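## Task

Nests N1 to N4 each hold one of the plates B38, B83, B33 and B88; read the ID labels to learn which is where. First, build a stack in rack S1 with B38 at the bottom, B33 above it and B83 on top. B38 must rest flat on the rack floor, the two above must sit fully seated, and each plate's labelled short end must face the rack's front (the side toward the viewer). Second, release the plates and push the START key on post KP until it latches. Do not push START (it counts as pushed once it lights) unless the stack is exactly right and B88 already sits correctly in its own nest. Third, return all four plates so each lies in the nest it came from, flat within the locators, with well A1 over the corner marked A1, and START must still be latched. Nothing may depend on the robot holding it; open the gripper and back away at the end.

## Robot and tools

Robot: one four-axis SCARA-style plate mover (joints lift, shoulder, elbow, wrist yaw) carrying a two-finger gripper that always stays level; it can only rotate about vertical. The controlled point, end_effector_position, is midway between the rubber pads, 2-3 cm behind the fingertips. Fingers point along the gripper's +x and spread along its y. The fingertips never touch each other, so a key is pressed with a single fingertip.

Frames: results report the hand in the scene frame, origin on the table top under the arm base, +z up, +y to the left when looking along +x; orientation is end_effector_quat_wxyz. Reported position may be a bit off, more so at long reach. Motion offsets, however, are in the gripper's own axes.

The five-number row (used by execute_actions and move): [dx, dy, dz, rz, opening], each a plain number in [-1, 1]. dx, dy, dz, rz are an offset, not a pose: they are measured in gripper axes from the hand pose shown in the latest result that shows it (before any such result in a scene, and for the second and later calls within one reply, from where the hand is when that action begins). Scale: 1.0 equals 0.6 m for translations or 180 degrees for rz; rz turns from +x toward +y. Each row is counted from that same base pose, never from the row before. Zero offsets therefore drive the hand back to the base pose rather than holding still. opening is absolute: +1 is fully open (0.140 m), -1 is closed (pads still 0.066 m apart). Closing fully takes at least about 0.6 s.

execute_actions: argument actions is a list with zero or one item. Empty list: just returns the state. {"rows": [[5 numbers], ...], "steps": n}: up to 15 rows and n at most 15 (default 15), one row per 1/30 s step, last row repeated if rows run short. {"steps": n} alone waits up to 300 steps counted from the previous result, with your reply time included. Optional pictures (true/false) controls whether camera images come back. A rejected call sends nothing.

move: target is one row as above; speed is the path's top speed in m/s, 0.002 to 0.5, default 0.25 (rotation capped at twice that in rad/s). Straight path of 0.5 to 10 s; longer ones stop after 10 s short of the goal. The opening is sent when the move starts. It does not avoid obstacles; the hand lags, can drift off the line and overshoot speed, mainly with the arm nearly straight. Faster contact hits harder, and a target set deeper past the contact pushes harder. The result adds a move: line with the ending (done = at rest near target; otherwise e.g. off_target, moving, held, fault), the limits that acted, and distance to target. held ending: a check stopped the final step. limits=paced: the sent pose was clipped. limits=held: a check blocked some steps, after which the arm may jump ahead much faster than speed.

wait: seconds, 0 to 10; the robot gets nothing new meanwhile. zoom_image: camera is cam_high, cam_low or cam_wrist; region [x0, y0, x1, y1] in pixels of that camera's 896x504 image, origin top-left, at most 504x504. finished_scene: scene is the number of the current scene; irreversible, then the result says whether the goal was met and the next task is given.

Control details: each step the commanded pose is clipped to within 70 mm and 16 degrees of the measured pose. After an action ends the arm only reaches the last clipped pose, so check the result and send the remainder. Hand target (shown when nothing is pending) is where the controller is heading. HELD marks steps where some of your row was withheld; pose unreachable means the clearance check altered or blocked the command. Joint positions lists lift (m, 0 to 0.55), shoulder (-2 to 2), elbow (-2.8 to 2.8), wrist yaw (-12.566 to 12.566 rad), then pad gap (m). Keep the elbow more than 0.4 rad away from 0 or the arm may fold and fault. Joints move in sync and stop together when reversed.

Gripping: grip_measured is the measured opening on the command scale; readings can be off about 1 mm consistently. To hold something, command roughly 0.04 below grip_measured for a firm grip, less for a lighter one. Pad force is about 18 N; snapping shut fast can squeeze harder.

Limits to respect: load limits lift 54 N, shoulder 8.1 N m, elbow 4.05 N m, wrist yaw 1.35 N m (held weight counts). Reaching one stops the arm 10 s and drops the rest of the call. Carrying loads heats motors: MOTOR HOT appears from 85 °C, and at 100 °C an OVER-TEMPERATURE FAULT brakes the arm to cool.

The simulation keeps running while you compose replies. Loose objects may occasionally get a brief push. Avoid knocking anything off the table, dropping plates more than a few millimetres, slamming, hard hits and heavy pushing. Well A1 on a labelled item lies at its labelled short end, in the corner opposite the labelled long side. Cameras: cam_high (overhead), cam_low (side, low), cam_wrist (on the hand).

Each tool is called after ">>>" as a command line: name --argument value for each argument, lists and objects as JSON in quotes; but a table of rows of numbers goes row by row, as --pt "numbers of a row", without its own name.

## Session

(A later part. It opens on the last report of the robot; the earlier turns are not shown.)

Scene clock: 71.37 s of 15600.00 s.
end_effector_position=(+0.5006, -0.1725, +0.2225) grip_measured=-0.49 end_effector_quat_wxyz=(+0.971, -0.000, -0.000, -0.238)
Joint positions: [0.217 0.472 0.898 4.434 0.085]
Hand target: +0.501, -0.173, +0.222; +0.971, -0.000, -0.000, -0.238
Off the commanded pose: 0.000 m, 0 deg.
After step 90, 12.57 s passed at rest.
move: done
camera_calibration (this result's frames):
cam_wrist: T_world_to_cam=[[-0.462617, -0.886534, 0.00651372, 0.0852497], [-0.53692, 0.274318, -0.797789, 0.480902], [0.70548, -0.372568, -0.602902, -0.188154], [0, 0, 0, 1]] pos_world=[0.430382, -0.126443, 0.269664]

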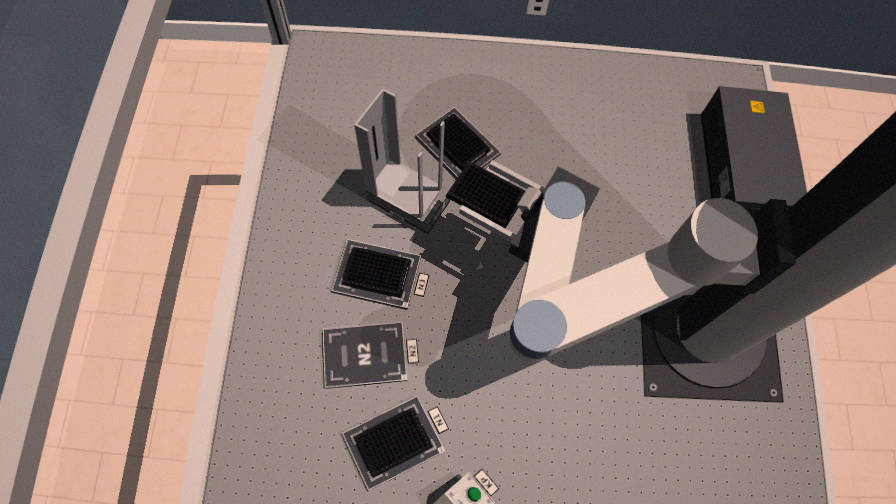

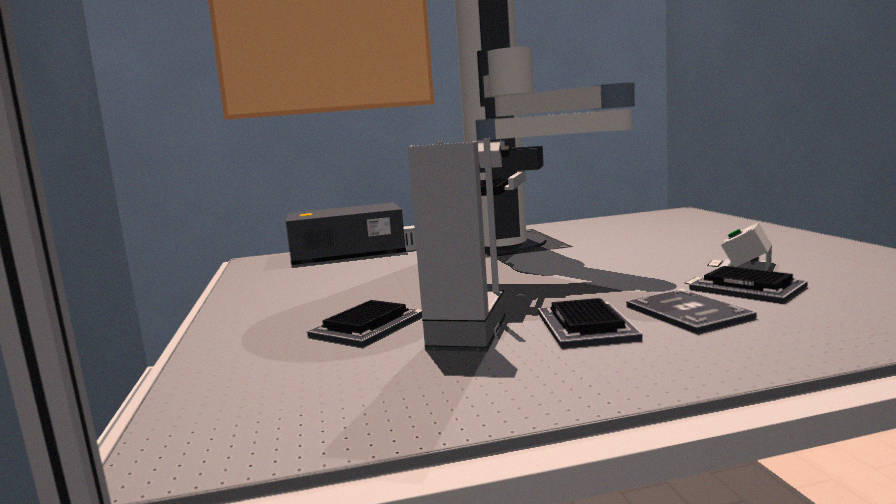

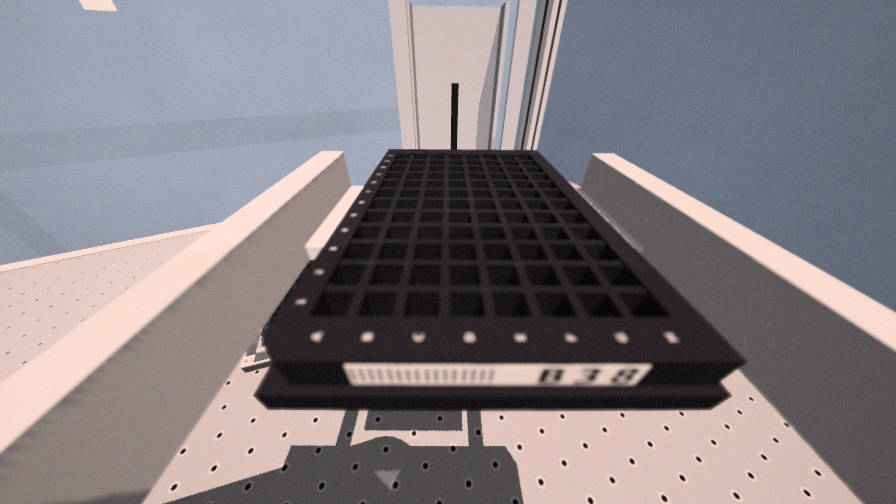

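>>> move --target '[0,0.001,0.22,0,-0.6]'

>>> move --target '[0.31,0,0,0,-0.6]' --speed 0.15

>>> zoom_image --camera "cam_low" --region '[380,60,580,200]'

Scene clock: 76.27 s of 15600.00 s.
end_effector_position=(+0.5009, -0.1720, +0.3545) grip_measured=-0.49 end_effector_quat_wxyz=(+0.971, -0.000, -0.000, -0.238)
Joint positions: [0.35  0.474 0.898 4.432 0.085]
Hand target: +0.501, -0.172, +0.354; +0.971, -0.000, -0.000, -0.238
Off the commanded pose: 0.000 m, 0 deg.
After step 90, 0.97 s passed at rest.
move: done
camera_calibration (this result's frames):
cam_wrist: T_world_to_cam=[[-0.462528, -0.886581, 0.00651372, 0.0849127], [-0.536948, 0.274263, -0.797789, 0.586268], [0.705518, -0.372497, -0.602902, -0.108551], [0, 0, 0, 1]] pos_world=[0.430654, -0.125945, 0.401719]

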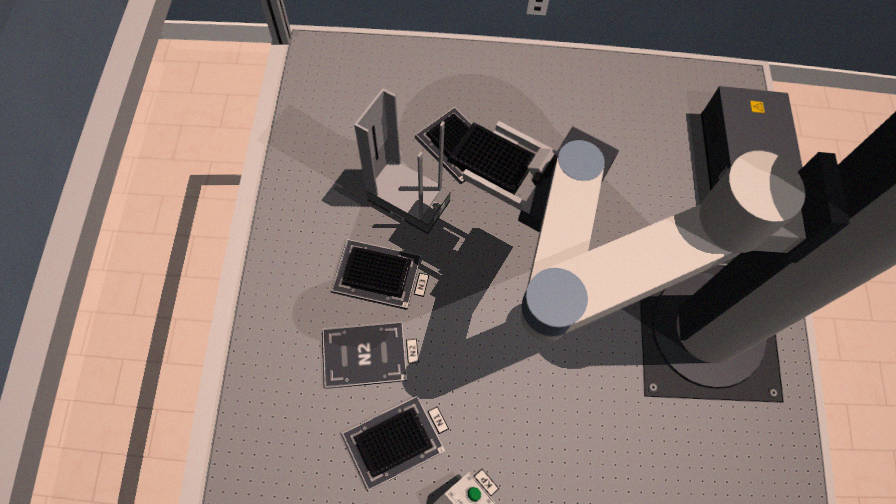

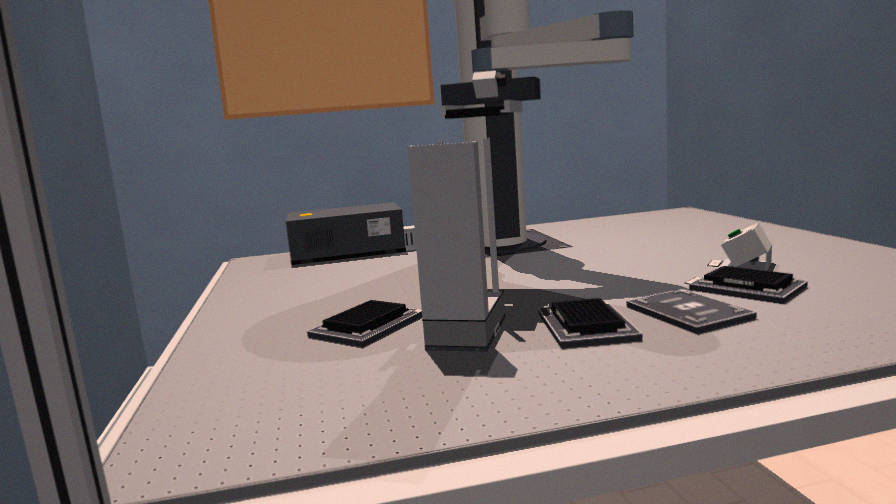

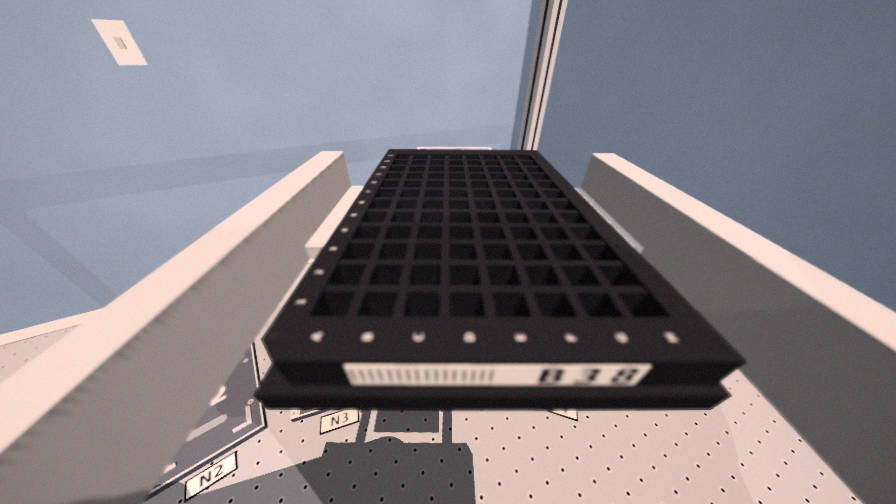

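Scene clock: 77.87 s of 15600.00 s.
end_effector_position=(+0.6659, -0.2578, +0.3545) grip_measured=-0.49 end_effector_quat_wxyz=(+0.971, -0.000, -0.000, -0.238)
Joint positions: [0.35  0.107 1.84  3.856 0.085]
Hand target: +0.666, -0.258, +0.355; +0.971, -0.000, -0.000, -0.238
Off the commanded pose: 0.000 m, 0 deg.
move: done
camera_calibration (this result's frames):
cam_wrist: T_world_to_cam=[[-0.462392, -0.886652, 0.00651372, 0.0850494], [-0.53699, 0.274181, -0.797789, 0.698411], [0.705575, -0.372389, -0.602902, -0.256941], [0, 0, 0, 1]] pos_world=[0.595657, -0.211764, 0.40172]

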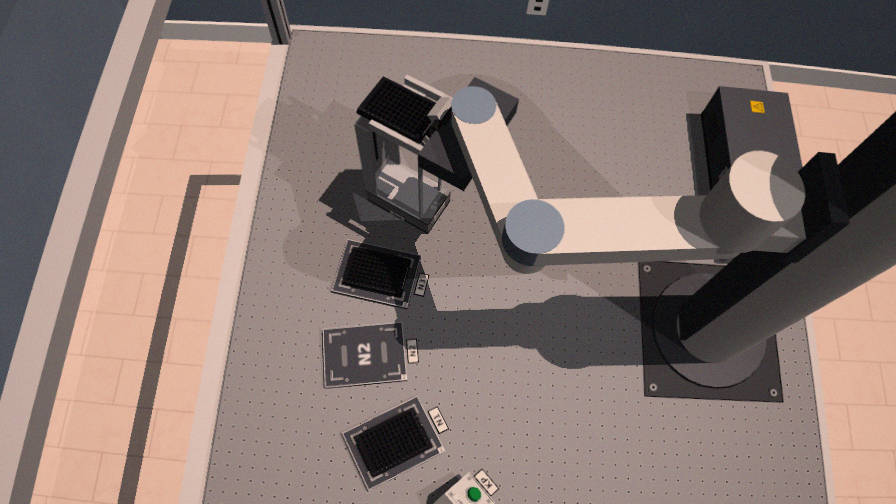

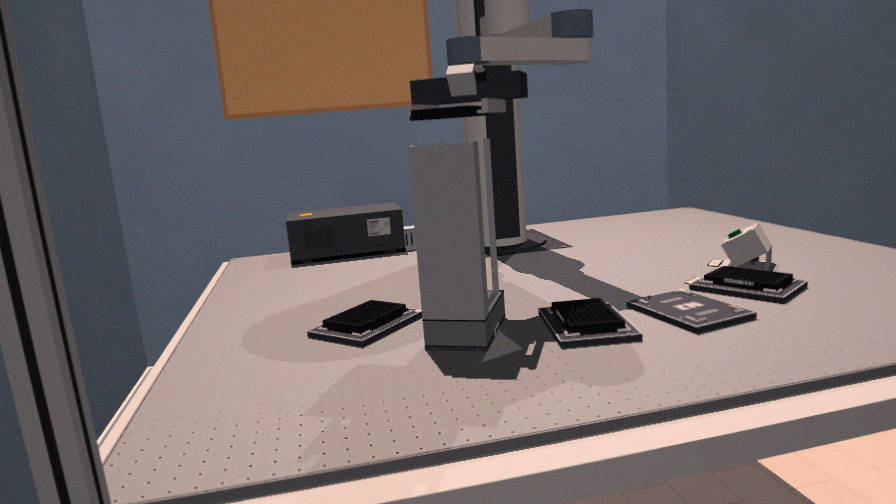

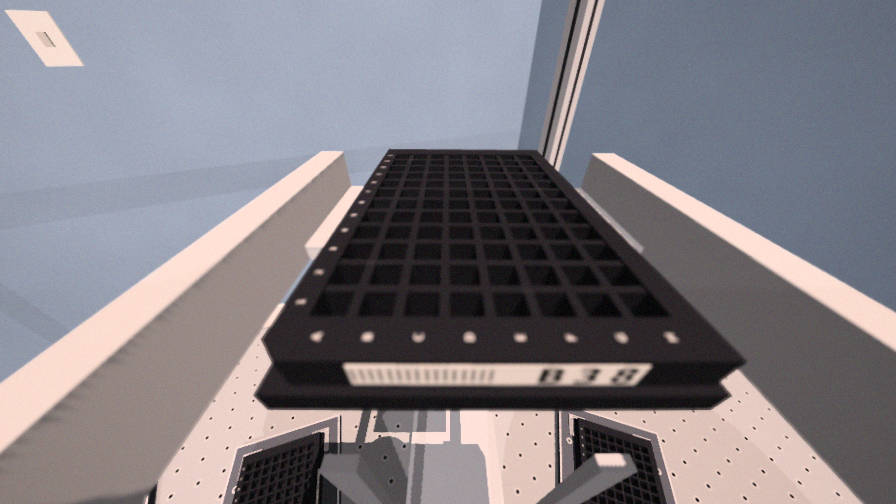

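Region (380, 60, 580, 200) of cam_low's 896x504 image, scaled by 2.520, with more detail than that image has; it fills the top 353 rows of this view, and the rest is white.

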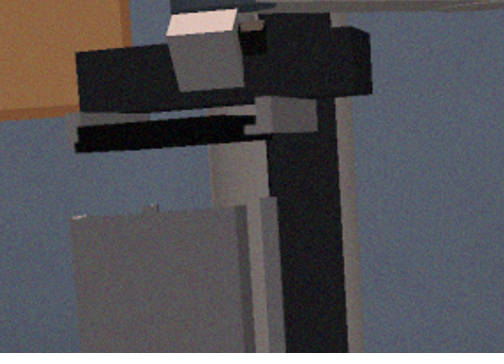

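>>> move --target '[0,0.001,-0.07,0,-0.6]' --speed 0.02

Scene clock: 85.13 s of 15600.00 s.
end_effector_position=(+0.6660, -0.2576, +0.3126) grip_measured=-0.49 end_effector_quat_wxyz=(+0.971, -0.000, -0.000, -0.238)
Joint positions: [0.308 0.108 1.84  3.854 0.085]
Hand target: +0.666, -0.257, +0.313; +0.971, -0.000, -0.000, -0.238
Off the commanded pose: 0.000 m, 0 deg.
After step 90, 1.93 s passed at rest.
move: done
camera_calibration (this result's frames):
cam_wrist: T_world_to_cam=[[-0.463355, -0.886149, 0.00651372, 0.0863647], [-0.536691, 0.274765, -0.797789, 0.664942], [0.70517, -0.373155, -0.602902, -0.28213], [0, 0, 0, 1]] pos_world=[0.595836, -0.211449, 0.359824]

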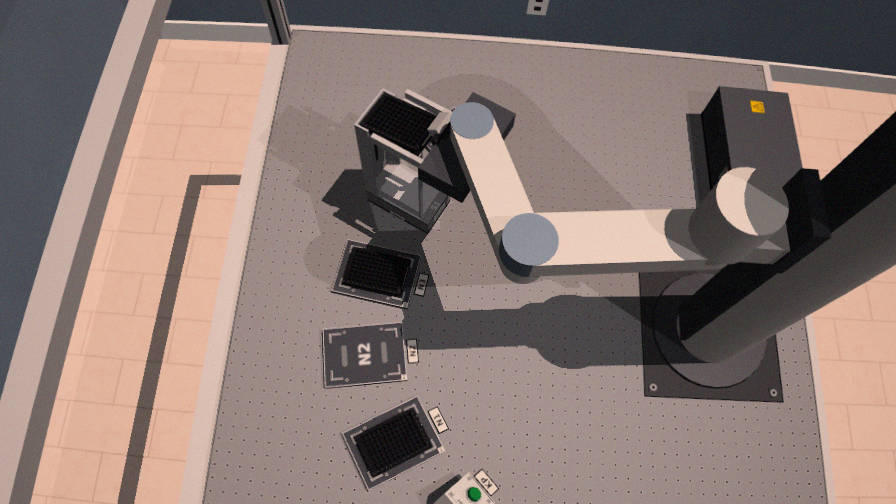

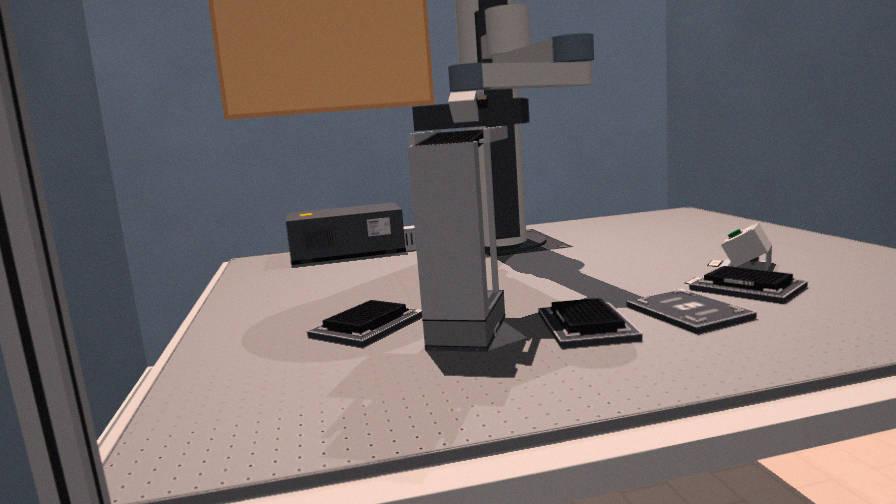

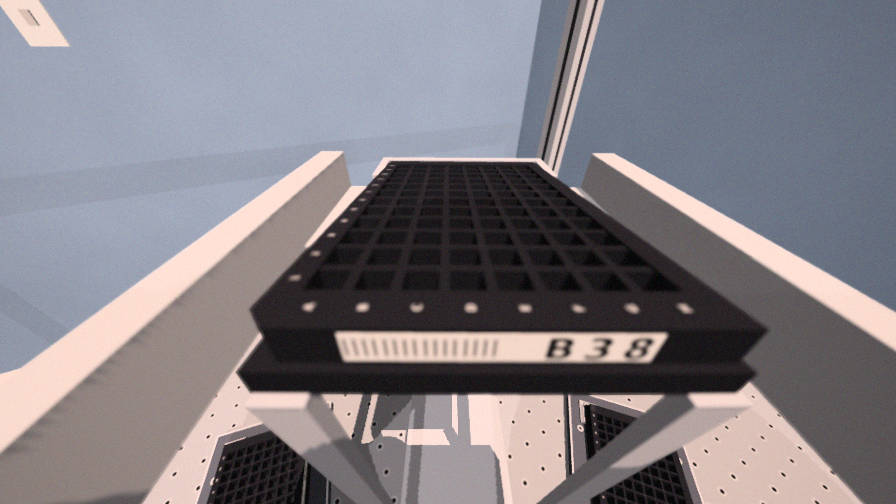

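>>> move --target '[0.006,0,0.004,0,-0.6]' --speed 0.01

>>> move --target '[0,0,-0.03,0,-0.6]' --speed 0.01

Scene clock: 90.00 s of 15600.00 s.
end_effector_position=(+0.6687, -0.2592, +0.3149) grip_measured=-0.49 end_effector_quat_wxyz=(+0.971, -0.000, -0.000, -0.238)
Joint positions: [0.31  0.099 1.861 3.844 0.085]
Hand target: +0.669, -0.259, +0.315; +0.971, -0.000, -0.000, -0.238
Off the commanded pose: 0.000 m, 0 deg.
After step 90, 1.17 s passed at rest.
move: done
camera_calibration (this result's frames):
cam_wrist: T_world_to_cam=[[-0.462715, -0.886483, 0.00651372, 0.0856684], [-0.53689, 0.274377, -0.797789, 0.668728], [0.705439, -0.372646, -0.602902, -0.283284], [0, 0, 0, 1]] pos_world=[0.598512, -0.213104, 0.362153]

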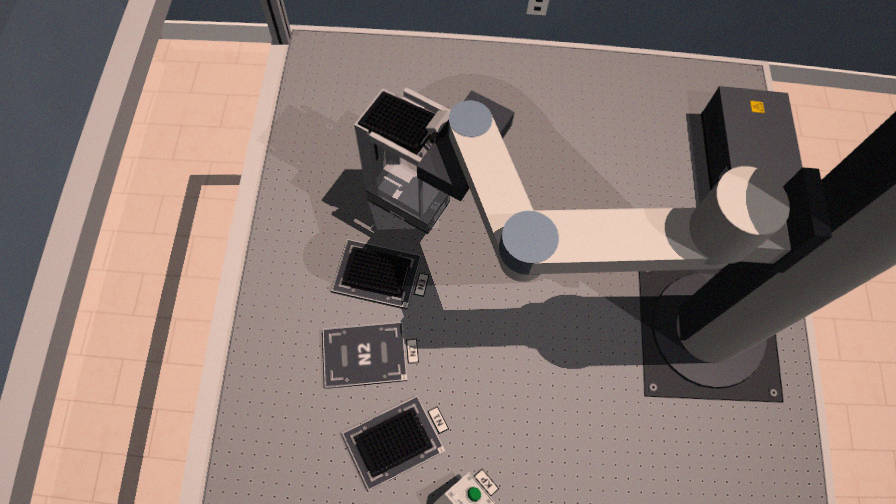

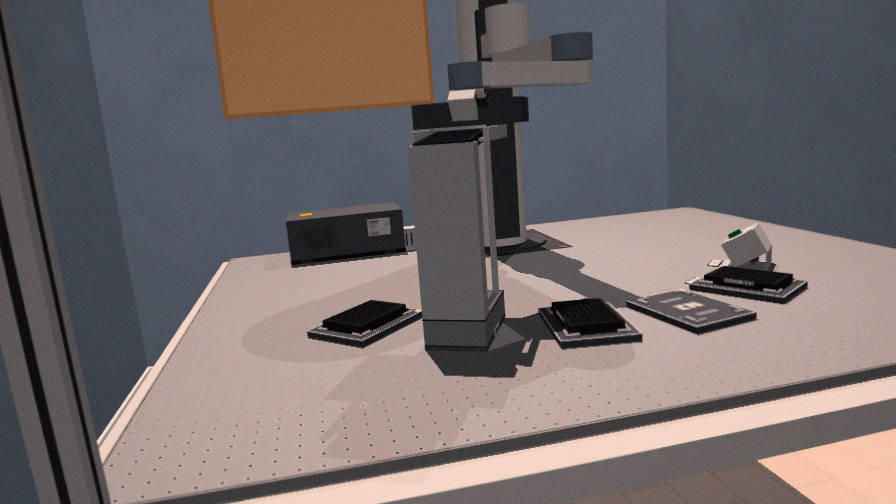

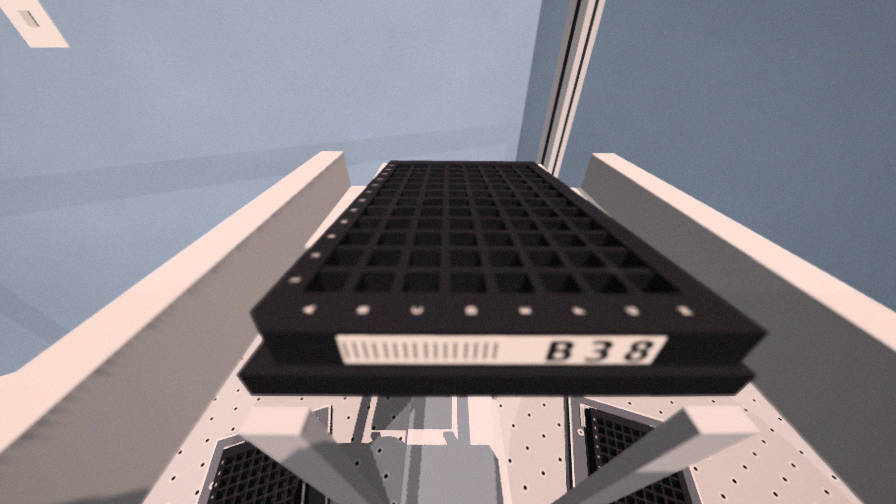

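Scene clock: 92.03 s of 15600.00 s.
end_effector_position=(+0.6684, -0.2592, +0.2970) grip_measured=-0.49 end_effector_quat_wxyz=(+0.971, -0.000, -0.000, -0.238)
Joint positions: [0.292 0.099 1.859 3.845 0.085]
Hand target: +0.669, -0.259, +0.297; +0.971, -0.000, -0.000, -0.238
Off the commanded pose: 0.000 m, 0 deg.
move: done
camera_calibration (this result's frames):
cam_wrist: T_world_to_cam=[[-0.462737, -0.886472, 0.00651372, 0.0856435], [-0.536883, 0.27439, -0.797789, 0.654272], [0.70543, -0.372663, -0.602902, -0.293917], [0, 0, 0, 1]] pos_world=[0.598236, -0.213137, 0.34421]

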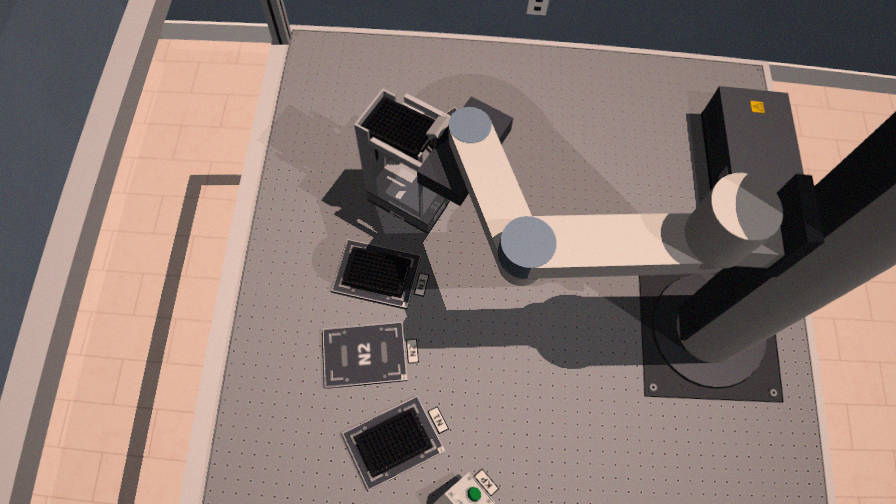

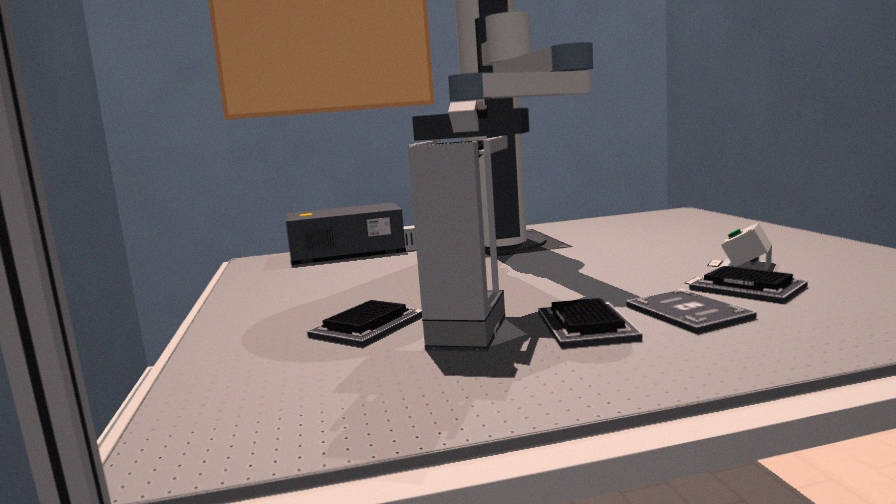

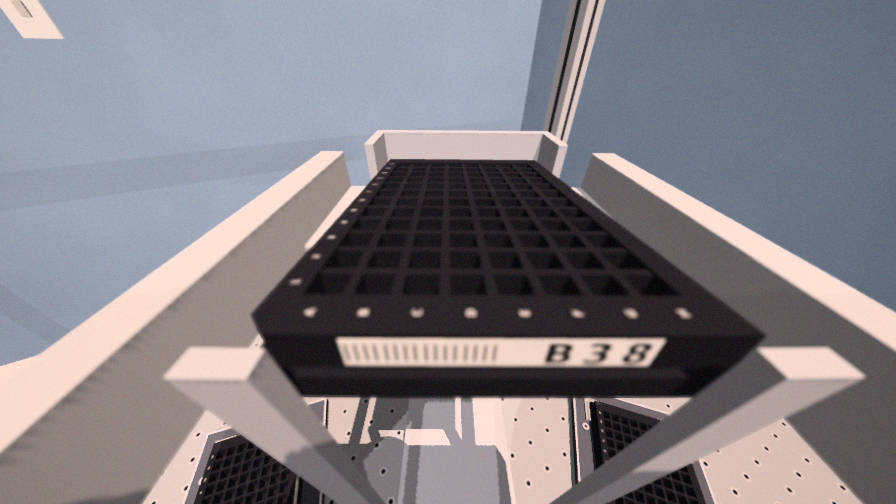

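>>> move --target '[0,0,-0.33,0,-0.6]' --speed 0.05

>>> zoom_image --camera "cam_low" --region '[400,230,600,370]'

Scene clock: 99.10 s of 15600.00 s.
end_effector_position=(+0.6683, -0.2592, +0.0989) grip_measured=-0.49 end_effector_quat_wxyz=(+0.971, -0.000, -0.000, -0.238)
Joint positions: [0.094 0.099 1.859 3.846 0.085]
Hand target: +0.668, -0.259, +0.099; +0.971, -0.000, -0.000, -0.238
Off the commanded pose: 0.000 m, 0 deg.
move: done
camera_calibration (this result's frames):
cam_wrist: T_world_to_cam=[[-0.462629, -0.886528, 0.00651372, 0.0868132], [-0.536916, 0.274325, -0.797789, 0.49621], [0.705475, -0.372578, -0.602902, -0.413278], [0, 0, 0, 1]] pos_world=[0.598143, -0.213139, 0.146139]

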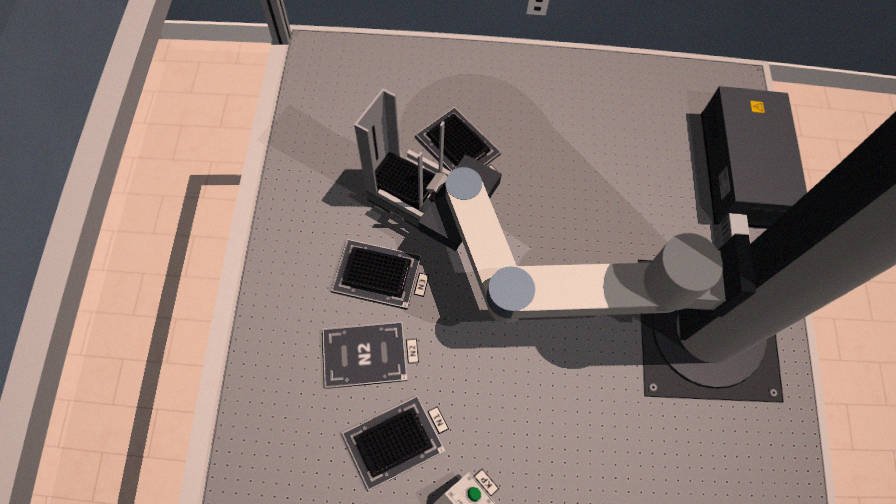

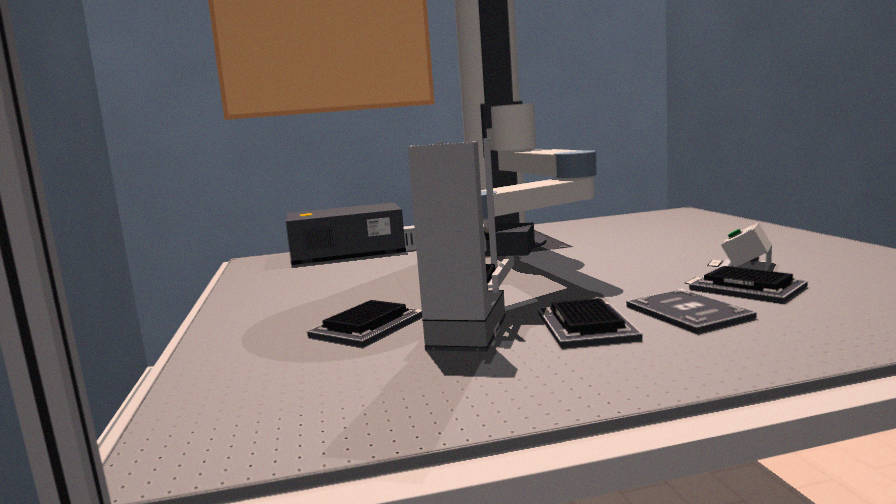

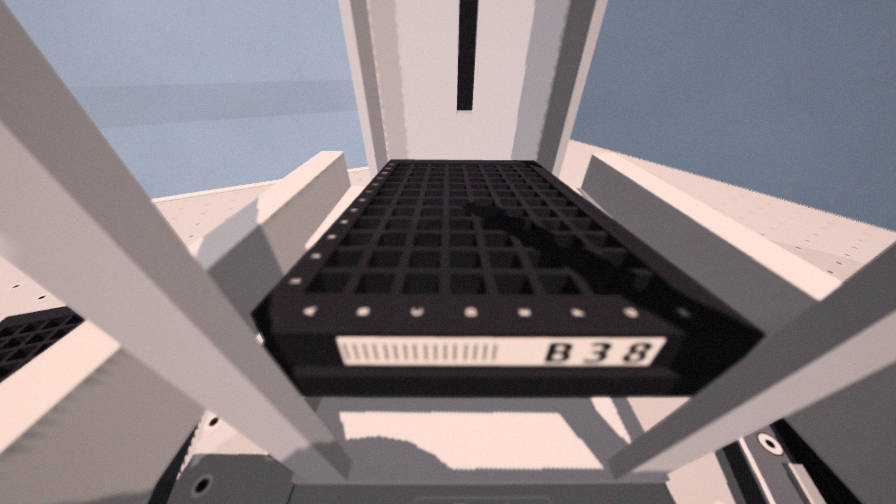

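Region (400, 230, 600, 370) of cam_low's 896x504 image, scaled by 2.520, with more detail than that image has; it fills the top 353 rows of this view, and the rest is white.

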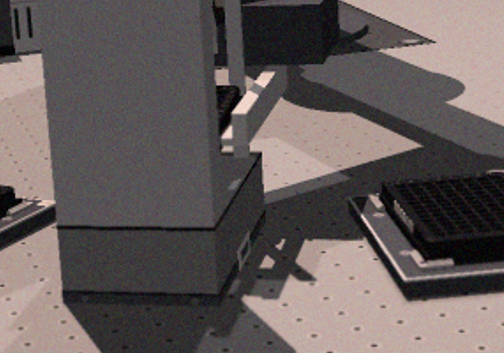

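>>> move --target '[0,0,-0.035,0,-0.6]' --speed 0.01

Scene clock: 104.23 s of 15600.00 s.
end_effector_position=(+0.6683, -0.2593, +0.0779) grip_measured=-0.49 end_effector_quat_wxyz=(+0.971, -0.000, -0.000, -0.238)
Joint positions: [0.073 0.099 1.858 3.846 0.085]
Hand target: +0.668, -0.259, +0.078; +0.971, -0.000, -0.000, -0.238
Off the commanded pose: 0.000 m, 0 deg.
move: done
camera_calibration (this result's frames):
cam_wrist: T_world_to_cam=[[-0.462589, -0.886549, 0.00651372, 0.0868857], [-0.536929, 0.274301, -0.797789, 0.47944], [0.705492, -0.372546, -0.602902, -0.425908], [0, 0, 0, 1]] pos_world=[0.598092, -0.213152, 0.125146]

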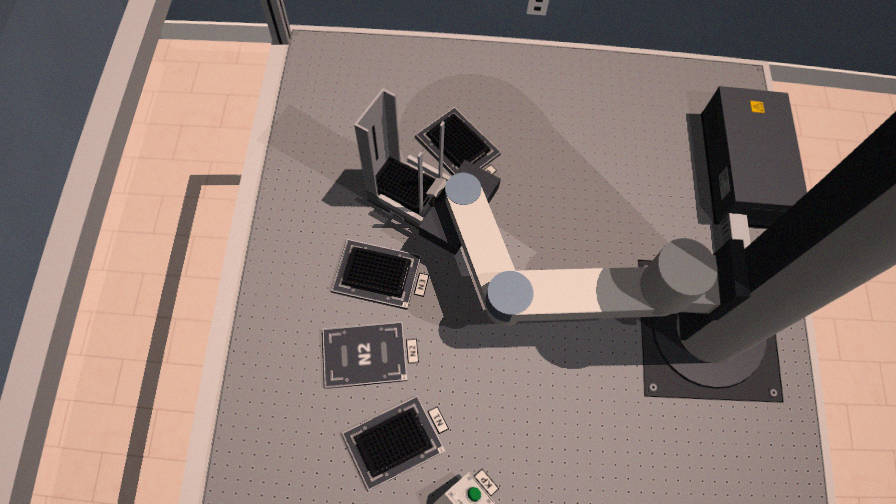

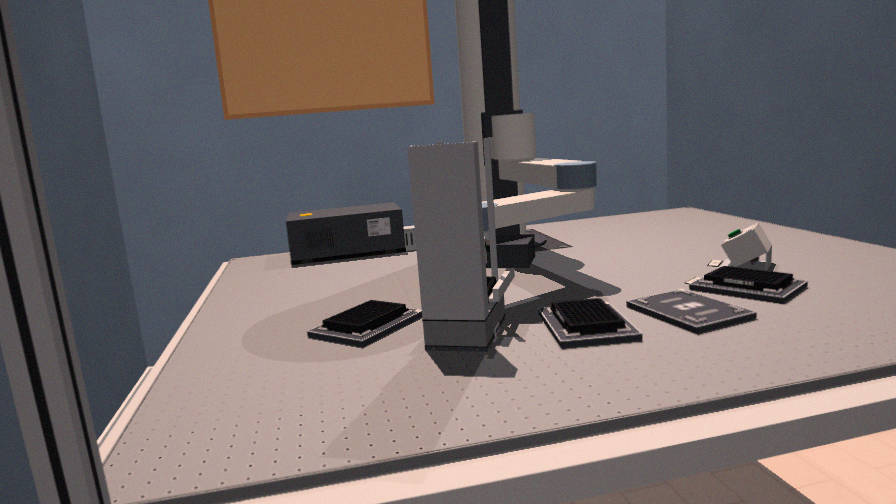

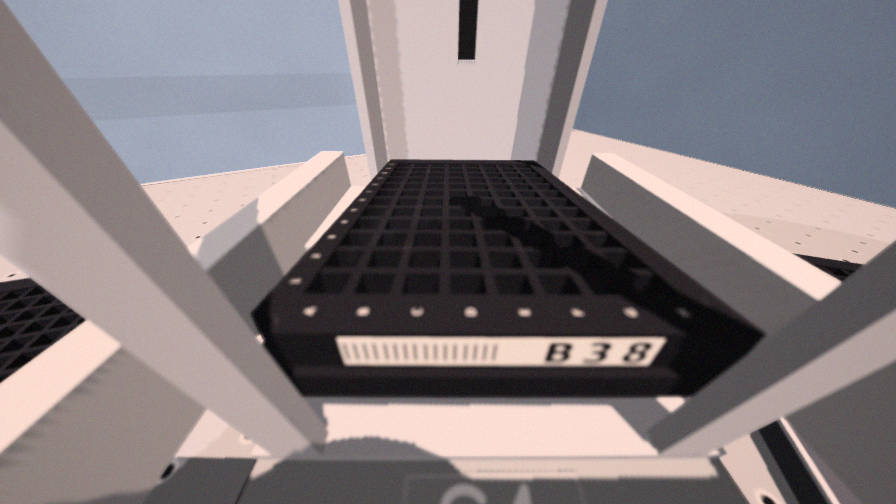

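>>> move --target '[0,0,-0.018,0,-0.6]' --speed 0.006

Scene clock: 108.87 s of 15600.00 s.
end_effector_position=(+0.6682, -0.2593, +0.0681) grip_measured=-0.49 end_effector_quat_wxyz=(+0.971, -0.000, -0.000, -0.238)
Joint positions: [0.063 0.099 1.858 3.846 0.085]
Hand target: +0.668, -0.259, +0.067; +0.971, -0.000, -0.000, -0.238
Off the commanded pose: 0.001 m, 0 deg.
move: done
camera_calibration (this result's frames):
cam_wrist: T_world_to_cam=[[-0.462681, -0.886501, 0.00651372, 0.0869398], [-0.5369, 0.274356, -0.797789, 0.471505], [0.705453, -0.372619, -0.602902, -0.431793], [0, 0, 0, 1]] pos_world=[0.597986, -0.213182, 0.115266]

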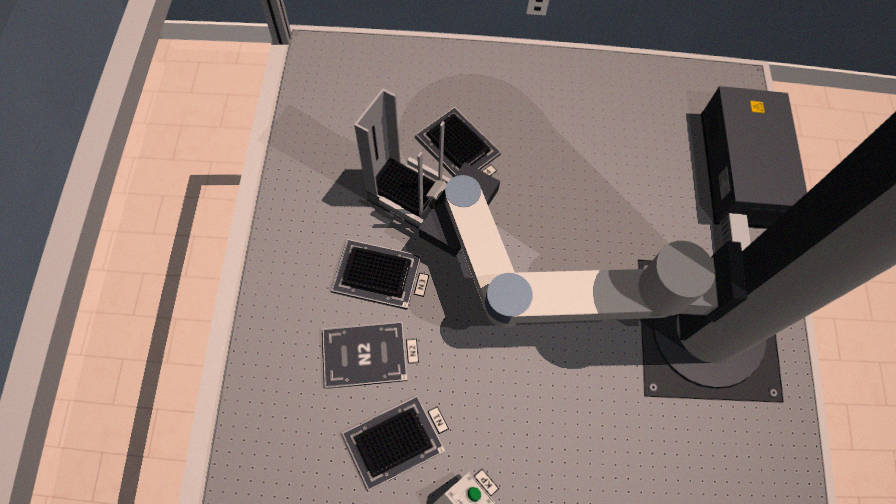

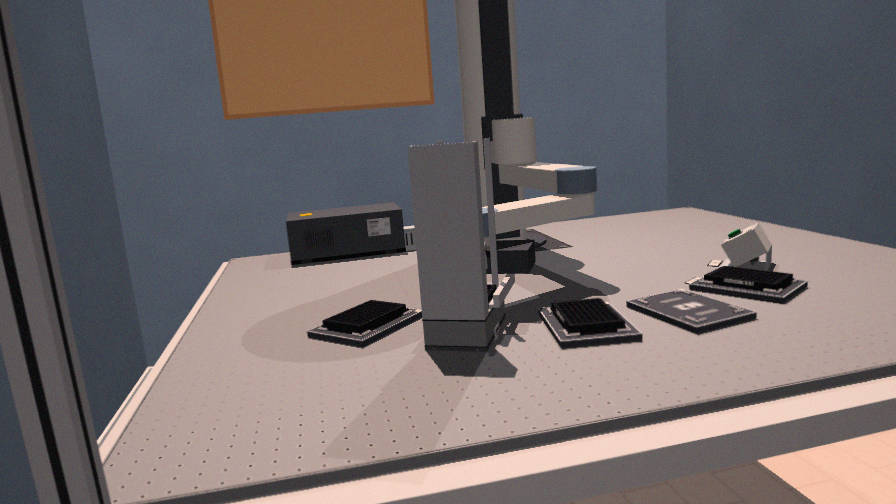

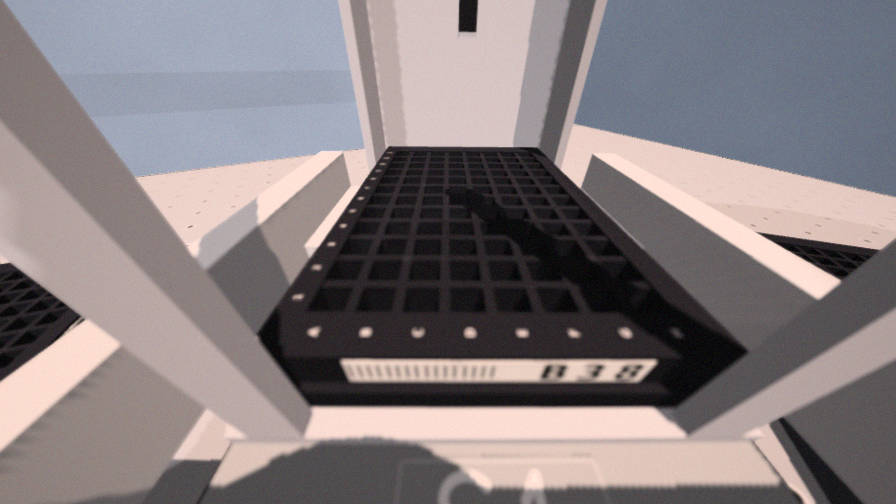

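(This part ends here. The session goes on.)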